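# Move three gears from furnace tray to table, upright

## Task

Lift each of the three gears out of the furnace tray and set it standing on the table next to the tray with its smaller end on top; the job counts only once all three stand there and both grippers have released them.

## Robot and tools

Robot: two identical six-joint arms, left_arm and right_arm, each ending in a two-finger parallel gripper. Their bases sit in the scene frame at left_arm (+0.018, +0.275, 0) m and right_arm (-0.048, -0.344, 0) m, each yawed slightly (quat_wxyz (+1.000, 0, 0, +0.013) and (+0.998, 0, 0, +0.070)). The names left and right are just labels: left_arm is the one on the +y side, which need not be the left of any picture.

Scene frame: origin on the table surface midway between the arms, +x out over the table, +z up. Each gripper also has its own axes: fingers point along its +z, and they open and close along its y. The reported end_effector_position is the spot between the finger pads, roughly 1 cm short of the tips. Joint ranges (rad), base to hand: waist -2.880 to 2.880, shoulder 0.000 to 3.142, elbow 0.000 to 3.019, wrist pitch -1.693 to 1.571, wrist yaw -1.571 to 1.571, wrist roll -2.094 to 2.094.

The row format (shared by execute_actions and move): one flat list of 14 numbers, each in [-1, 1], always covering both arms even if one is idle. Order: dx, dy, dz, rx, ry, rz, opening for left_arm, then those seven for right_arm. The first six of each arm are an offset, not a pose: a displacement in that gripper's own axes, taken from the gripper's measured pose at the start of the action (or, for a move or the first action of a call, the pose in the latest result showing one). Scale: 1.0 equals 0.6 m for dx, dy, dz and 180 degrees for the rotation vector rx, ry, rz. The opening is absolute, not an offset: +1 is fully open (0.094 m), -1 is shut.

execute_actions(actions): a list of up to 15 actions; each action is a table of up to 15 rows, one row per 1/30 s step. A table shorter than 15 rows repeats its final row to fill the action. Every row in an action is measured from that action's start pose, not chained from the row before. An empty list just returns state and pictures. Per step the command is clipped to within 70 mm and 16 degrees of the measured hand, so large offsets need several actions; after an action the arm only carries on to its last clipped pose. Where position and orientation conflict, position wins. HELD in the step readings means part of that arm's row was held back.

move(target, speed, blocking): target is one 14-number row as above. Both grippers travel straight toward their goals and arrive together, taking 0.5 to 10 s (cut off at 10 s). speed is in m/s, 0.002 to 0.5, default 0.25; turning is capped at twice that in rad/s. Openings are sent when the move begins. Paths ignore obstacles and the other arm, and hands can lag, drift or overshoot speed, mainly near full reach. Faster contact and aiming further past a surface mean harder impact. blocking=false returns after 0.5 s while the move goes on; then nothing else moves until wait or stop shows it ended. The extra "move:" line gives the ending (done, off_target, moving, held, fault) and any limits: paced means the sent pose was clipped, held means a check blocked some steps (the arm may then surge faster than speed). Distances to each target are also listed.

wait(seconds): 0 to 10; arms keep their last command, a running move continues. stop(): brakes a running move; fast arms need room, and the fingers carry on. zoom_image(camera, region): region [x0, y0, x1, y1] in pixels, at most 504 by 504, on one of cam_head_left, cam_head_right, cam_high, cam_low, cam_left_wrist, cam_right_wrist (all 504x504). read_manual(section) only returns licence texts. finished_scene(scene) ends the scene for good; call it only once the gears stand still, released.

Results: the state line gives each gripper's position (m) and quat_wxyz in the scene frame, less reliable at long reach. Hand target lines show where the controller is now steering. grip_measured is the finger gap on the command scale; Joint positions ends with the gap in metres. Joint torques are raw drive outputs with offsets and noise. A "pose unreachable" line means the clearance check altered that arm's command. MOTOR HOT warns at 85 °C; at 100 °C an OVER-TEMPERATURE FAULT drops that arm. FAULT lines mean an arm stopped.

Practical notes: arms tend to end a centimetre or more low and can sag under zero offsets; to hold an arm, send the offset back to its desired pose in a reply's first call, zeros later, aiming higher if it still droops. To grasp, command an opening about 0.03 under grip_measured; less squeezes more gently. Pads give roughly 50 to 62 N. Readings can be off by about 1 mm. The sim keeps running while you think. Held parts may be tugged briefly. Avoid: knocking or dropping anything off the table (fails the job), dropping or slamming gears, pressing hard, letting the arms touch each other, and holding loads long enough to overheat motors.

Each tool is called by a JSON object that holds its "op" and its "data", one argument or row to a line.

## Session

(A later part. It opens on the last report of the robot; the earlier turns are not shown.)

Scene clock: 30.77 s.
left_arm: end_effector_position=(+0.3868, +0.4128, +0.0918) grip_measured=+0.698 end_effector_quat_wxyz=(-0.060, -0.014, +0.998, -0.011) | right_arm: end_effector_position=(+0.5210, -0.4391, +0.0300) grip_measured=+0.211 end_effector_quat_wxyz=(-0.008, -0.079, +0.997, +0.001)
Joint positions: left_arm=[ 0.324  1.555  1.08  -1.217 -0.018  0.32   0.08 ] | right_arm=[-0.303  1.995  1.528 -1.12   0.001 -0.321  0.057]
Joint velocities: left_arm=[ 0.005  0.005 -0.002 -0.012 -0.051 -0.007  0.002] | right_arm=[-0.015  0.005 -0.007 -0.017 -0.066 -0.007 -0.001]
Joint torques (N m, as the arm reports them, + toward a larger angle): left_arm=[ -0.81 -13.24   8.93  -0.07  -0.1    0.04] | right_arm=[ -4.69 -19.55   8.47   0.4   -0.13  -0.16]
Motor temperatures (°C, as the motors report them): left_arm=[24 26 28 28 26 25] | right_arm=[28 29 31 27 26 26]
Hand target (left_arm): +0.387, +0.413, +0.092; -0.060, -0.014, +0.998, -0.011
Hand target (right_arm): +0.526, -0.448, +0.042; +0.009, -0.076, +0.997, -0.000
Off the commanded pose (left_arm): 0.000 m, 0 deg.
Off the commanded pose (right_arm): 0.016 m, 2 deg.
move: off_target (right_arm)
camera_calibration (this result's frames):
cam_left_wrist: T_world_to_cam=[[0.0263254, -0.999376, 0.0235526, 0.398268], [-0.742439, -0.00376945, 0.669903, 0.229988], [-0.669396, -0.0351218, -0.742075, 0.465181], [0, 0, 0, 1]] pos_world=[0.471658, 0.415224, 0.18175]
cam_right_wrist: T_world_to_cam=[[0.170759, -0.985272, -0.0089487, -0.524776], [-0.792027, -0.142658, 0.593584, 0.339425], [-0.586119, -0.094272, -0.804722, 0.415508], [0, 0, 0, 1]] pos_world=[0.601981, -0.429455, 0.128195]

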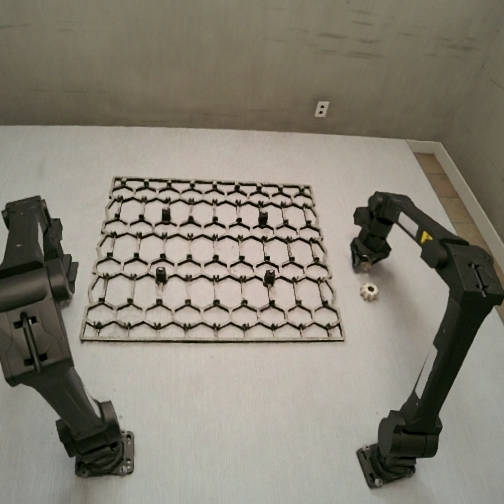

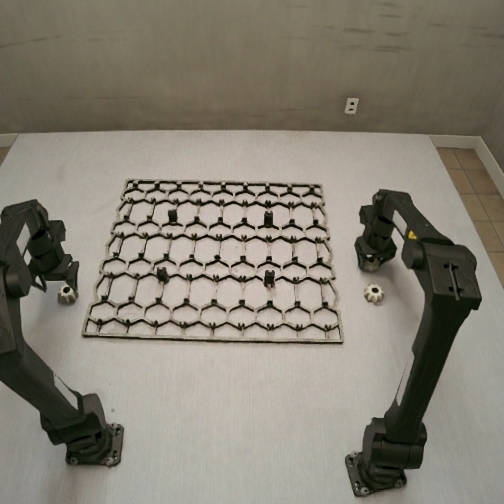

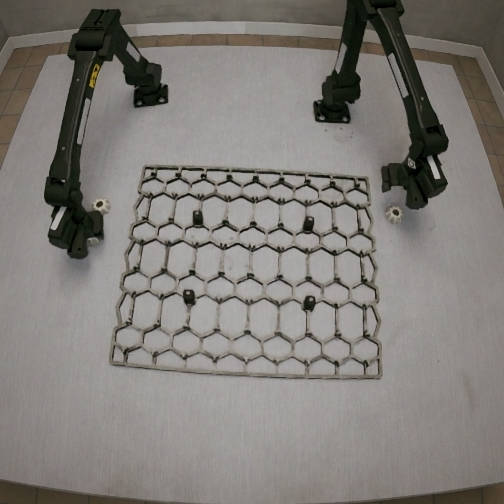

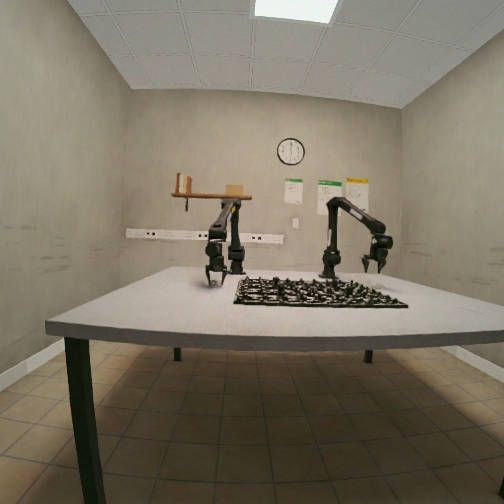

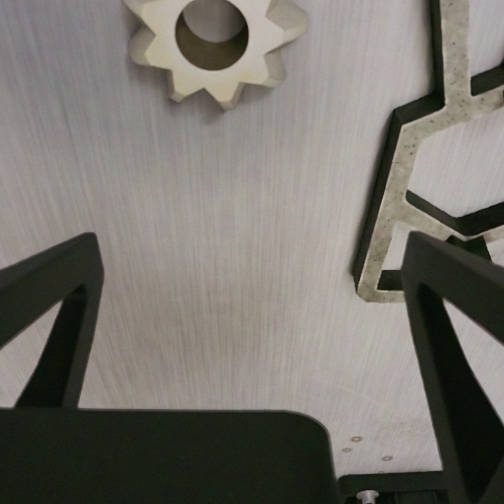

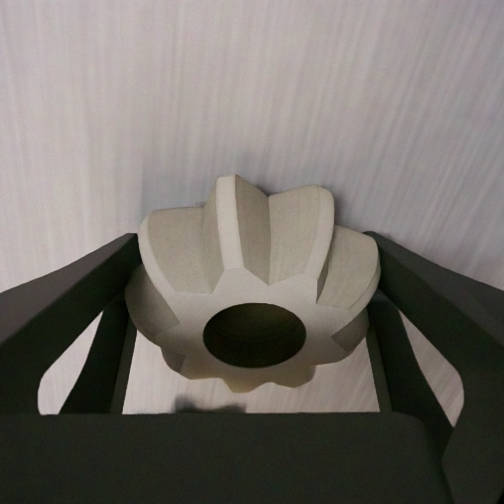

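{"op": "move", "data": {
  "target": [0,0,0,0,0,0,0.7, 0,0,0.005,0,0,0,0.1],
  "speed": 0.05
}}

{"op": "move", "data": {
  "target": [0,0,0,0,0,0,0.7, 0,0,0,0,0,0,0.7]
}}

{"op": "move", "data": {
  "target": [0,0,0,0,0,0,0.7, -0.03,0,-0.13,0,0,0,0.7],
  "speed": 0.2
}}

Scene clock: 31.63 s.
left_arm: end_effector_position=(+0.3868, +0.4128, +0.0918) grip_measured=+0.698 end_effector_quat_wxyz=(-0.060, -0.014, +0.998, -0.011) | right_arm: end_effector_position=(+0.5206, -0.4390, +0.0277) grip_measured=+0.211 end_effector_quat_wxyz=(-0.010, -0.079, +0.997, +0.002)
Joint positions: left_arm=[ 0.324  1.555  1.08  -1.217 -0.018  0.32   0.08 ] | right_arm=[-0.303  1.999  1.528 -1.12   0.001 -0.322  0.057]
Joint velocities: left_arm=[-0.024 -0.005  0.002 -0.007  0.007  0.007  0.001] | right_arm=[ 0.005 -0.015  0.002  0.017 -0.066  0.037  0.   ]
Joint torques (N m, as the arm reports them, + toward a larger angle): left_arm=[ -0.74 -13.39   8.98  -0.03  -0.07   0.06] | right_arm=[ -2.82 -19.26   7.75   0.13   0.04  -0.1 ]
Motor temperatures (°C, as the motors report them): left_arm=[24 26 28 28 26 25] | right_arm=[28 29 31 27 26 26]
Hand target (left_arm): +0.387, +0.413, +0.092; -0.060, -0.014, +0.998, -0.011
Hand target (right_arm): +0.521, -0.439, +0.027; -0.008, -0.079, +0.997, +0.001
Off the commanded pose (left_arm): 0.000 m, 0 deg.
Off the commanded pose (right_arm): 0.001 m, 0 deg.
move: done
camera_calibration (this result's frames):
cam_left_wrist: T_world_to_cam=[[0.0263254, -0.999376, 0.0235526, 0.398268], [-0.742439, -0.00376945, 0.669903, 0.229988], [-0.669396, -0.0351218, -0.742075, 0.465181], [0, 0, 0, 1]] pos_world=[0.471658, 0.415224, 0.18175]
cam_right_wrist: T_world_to_cam=[[0.171094, -0.9852, -0.0103367, -0.524762], [-0.789509, -0.143371, 0.596759, 0.338771], [-0.589409, -0.0939412, -0.802354, 0.415188], [0, 0, 0, 1]] pos_world=[0.601962, -0.429422, 0.125538]

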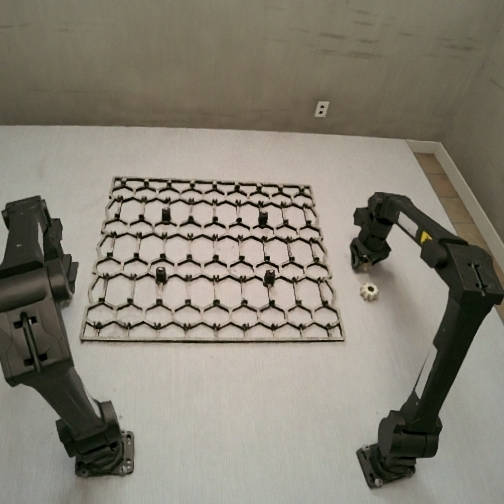

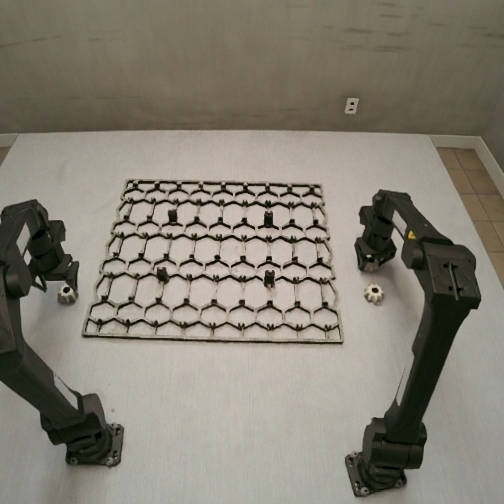

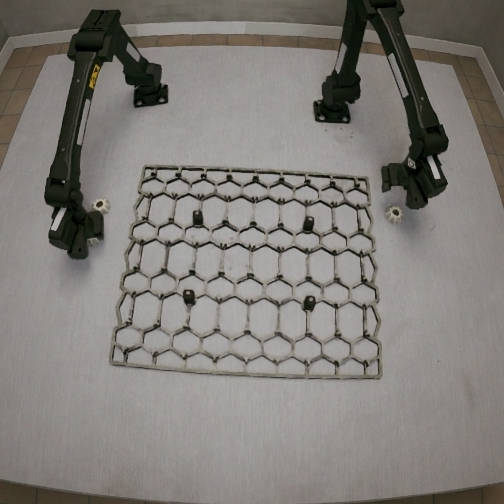

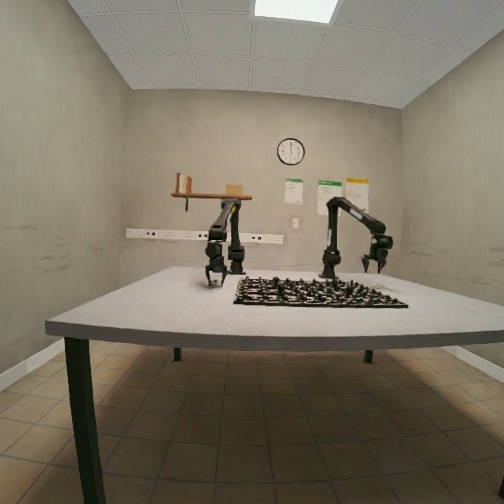

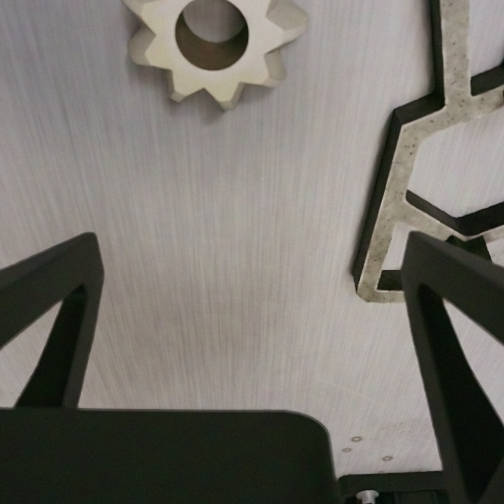

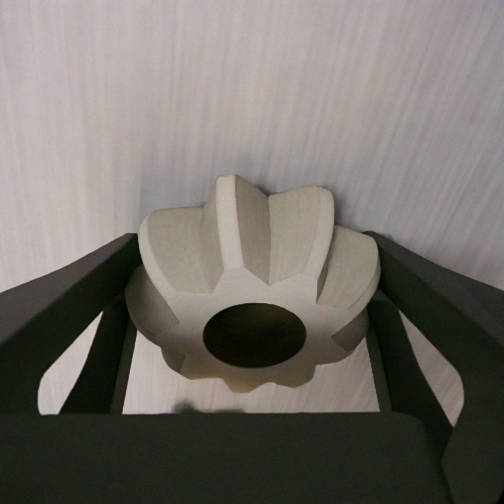

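Scene clock: 32.13 s.
left_arm: end_effector_position=(+0.3868, +0.4128, +0.0918) grip_measured=+0.698 end_effector_quat_wxyz=(-0.060, -0.014, +0.998, -0.011) | right_arm: end_effector_position=(+0.5206, -0.4390, +0.0277) grip_measured=+0.699 end_effector_quat_wxyz=(-0.010, -0.079, +0.997, +0.002)
Joint positions: left_arm=[ 0.324  1.555  1.08  -1.217 -0.018  0.32   0.08 ] | right_arm=[-0.303  1.999  1.528 -1.12   0.001 -0.322  0.08 ]
Joint velocities: left_arm=[ 0.005  0.005  0.002  0.012  0.051  0.037 -0.001] | right_arm=[-0.005 -0.005  0.002 -0.007 -0.037  0.051  0.001]
Joint torques (N m, as the arm reports them, + toward a larger angle): left_arm=[ -0.44 -13.47   8.9   -0.06  -0.08   0.05] | right_arm=[ -3.08 -18.25   8.1   -0.03   0.02  -0.08]
Motor temperatures (°C, as the motors report them): left_arm=[24 26 28 28 26 25] | right_arm=[28 29 31 27 26 26]
Hand target (left_arm): +0.387, +0.413, +0.092; -0.060, -0.014, +0.998, -0.011
Hand target (right_arm): +0.521, -0.439, +0.028; -0.010, -0.079, +0.997, +0.002
Off the commanded pose (left_arm): 0.000 m, 0 deg.
Off the commanded pose (right_arm): 0.000 m, 0 deg.
move: done
camera_calibration (this result's frames):
cam_left_wrist: T_world_to_cam=[[0.0263254, -0.999376, 0.0235526, 0.398268], [-0.742439, -0.00376945, 0.669903, 0.229988], [-0.669396, -0.0351218, -0.742075, 0.465181], [0, 0, 0, 1]] pos_world=[0.471658, 0.415224, 0.18175]
cam_right_wrist: T_world_to_cam=[[0.171094, -0.9852, -0.0103367, -0.524762], [-0.789509, -0.143371, 0.596759, 0.338771], [-0.589409, -0.0939412, -0.802354, 0.415188], [0, 0, 0, 1]] pos_world=[0.601962, -0.429422, 0.125538]

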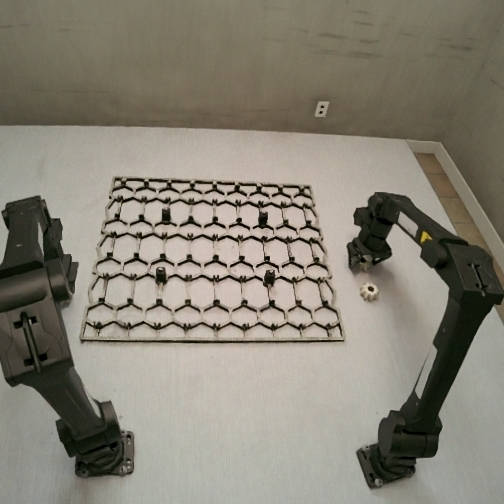

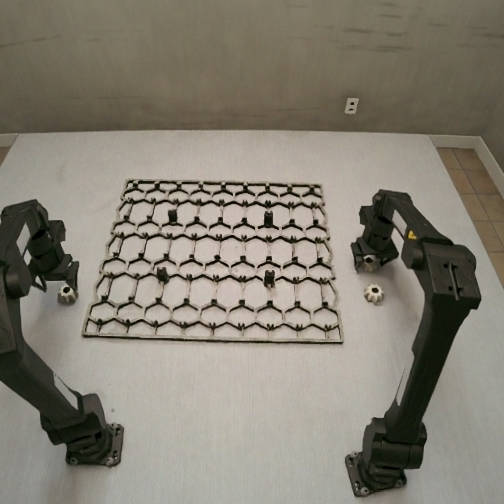

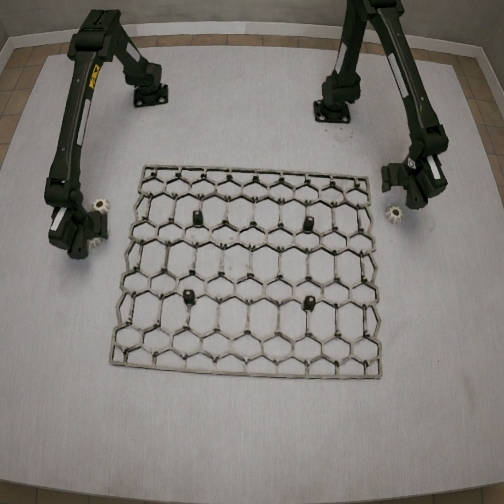

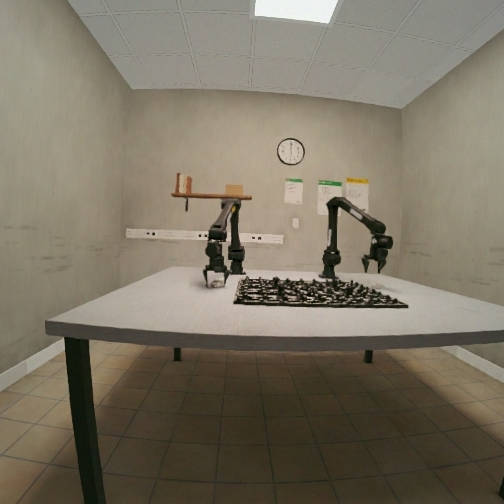

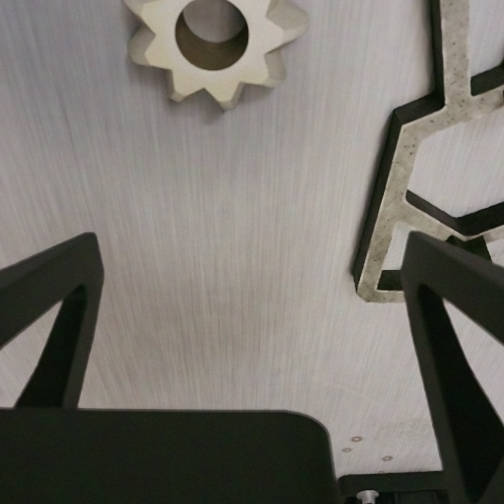

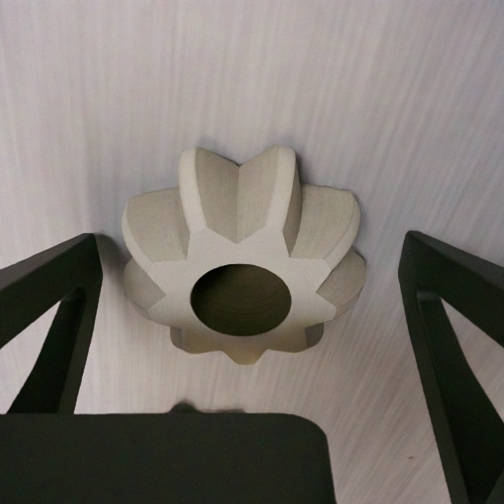

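Scene clock: 33.00 s.
left_arm: end_effector_position=(+0.3868, +0.4128, +0.0918) grip_measured=+0.698 end_effector_quat_wxyz=(-0.060, -0.014, +0.998, -0.011) | right_arm: end_effector_position=(+0.5198, -0.4389, +0.0712) grip_measured=+0.699 end_effector_quat_wxyz=(-0.045, -0.079, +0.996, +0.010)
Joint positions: left_arm=[ 0.324  1.555  1.08  -1.217 -0.018  0.32   0.08 ] | right_arm=[-0.303  1.995  1.643 -1.311  0.001 -0.322  0.08 ]
Joint velocities: left_arm=[-0.015  0.005 -0.002 -0.012 -0.066  0.037  0.   ] | right_arm=[-0.005  0.005 -0.002  0.012  0.037 -0.066  0.   ]
Joint torques (N m, as the arm reports them, + toward a larger angle): left_arm=[ -0.72 -13.69   8.89  -0.09  -0.13   0.02] | right_arm=[ -2.31 -21.03  12.52  -0.58  -0.04  -0.01]
Motor temperatures (°C, as the motors report them): left_arm=[24 26 28 28 26 25] | right_arm=[28 29 31 27 26 26]
Hand target (left_arm): +0.387, +0.413, +0.092; -0.060, -0.014, +0.998, -0.011
Hand target (right_arm): +0.538, -0.437, +0.106; -0.009, -0.079, +0.997, +0.002
Off the commanded pose (left_arm): 0.000 m, 0 deg.
Off the commanded pose (right_arm): 0.040 m, 4 deg.
move: off_target (right_arm)
camera_calibration (this result's frames):
cam_left_wrist: T_world_to_cam=[[0.0263254, -0.999376, 0.0235526, 0.398268], [-0.742439, -0.00376945, 0.669903, 0.229988], [-0.669396, -0.0351218, -0.742075, 0.465181], [0, 0, 0, 1]] pos_world=[0.471658, 0.415224, 0.18175]
cam_right_wrist: T_world_to_cam=[[0.169528, -0.984942, -0.0339126, -0.521452], [-0.745403, -0.150657, 0.649367, 0.282325], [-0.644698, -0.0848075, -0.759719, 0.479417], [0, 0, 0, 1]] pos_world=[0.607926, -0.430407, 0.163206]

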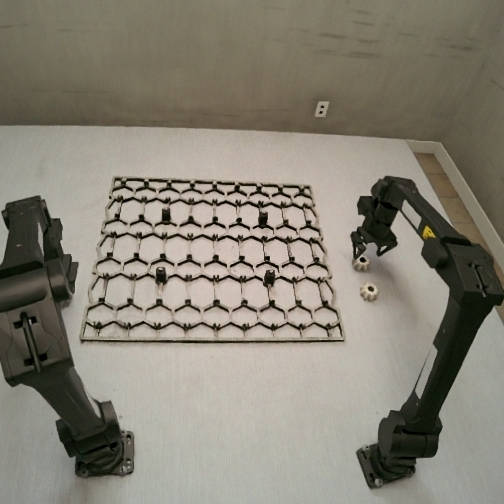

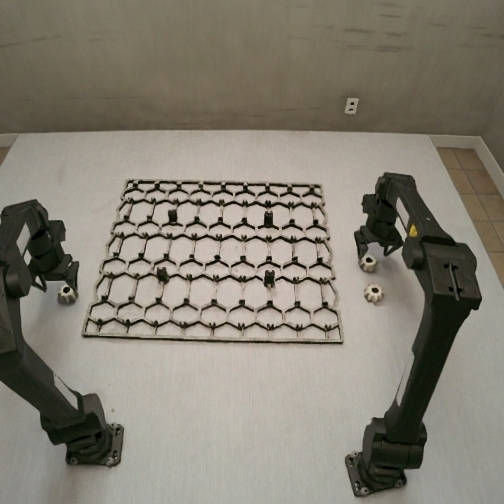

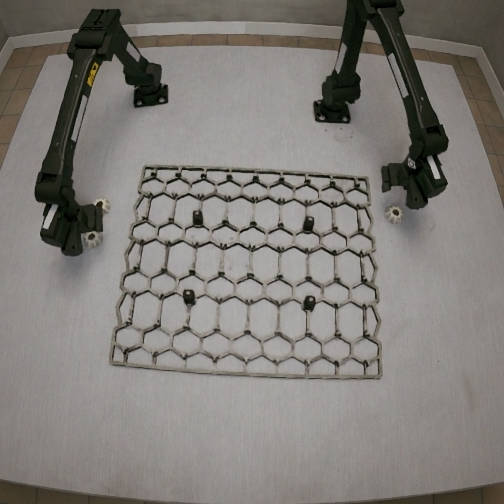

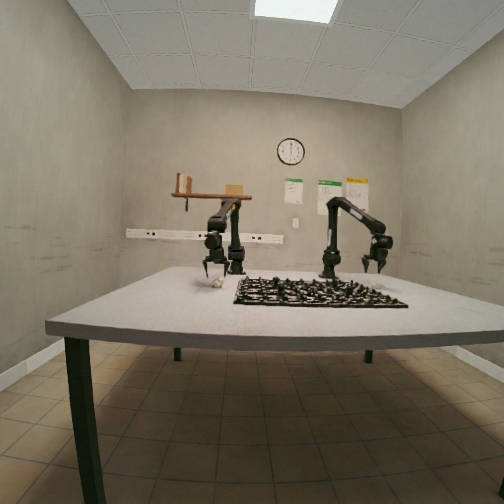

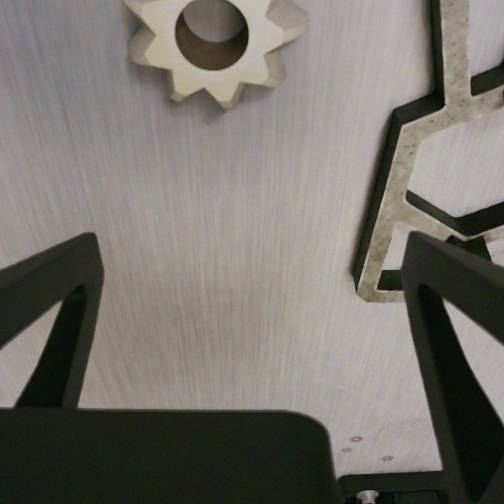

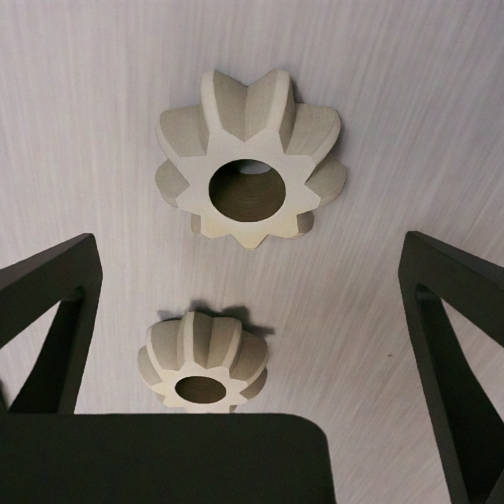

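{"op": "finished_scene", "data": {
  "scene": 1
}}

The scene is finished: the task was done.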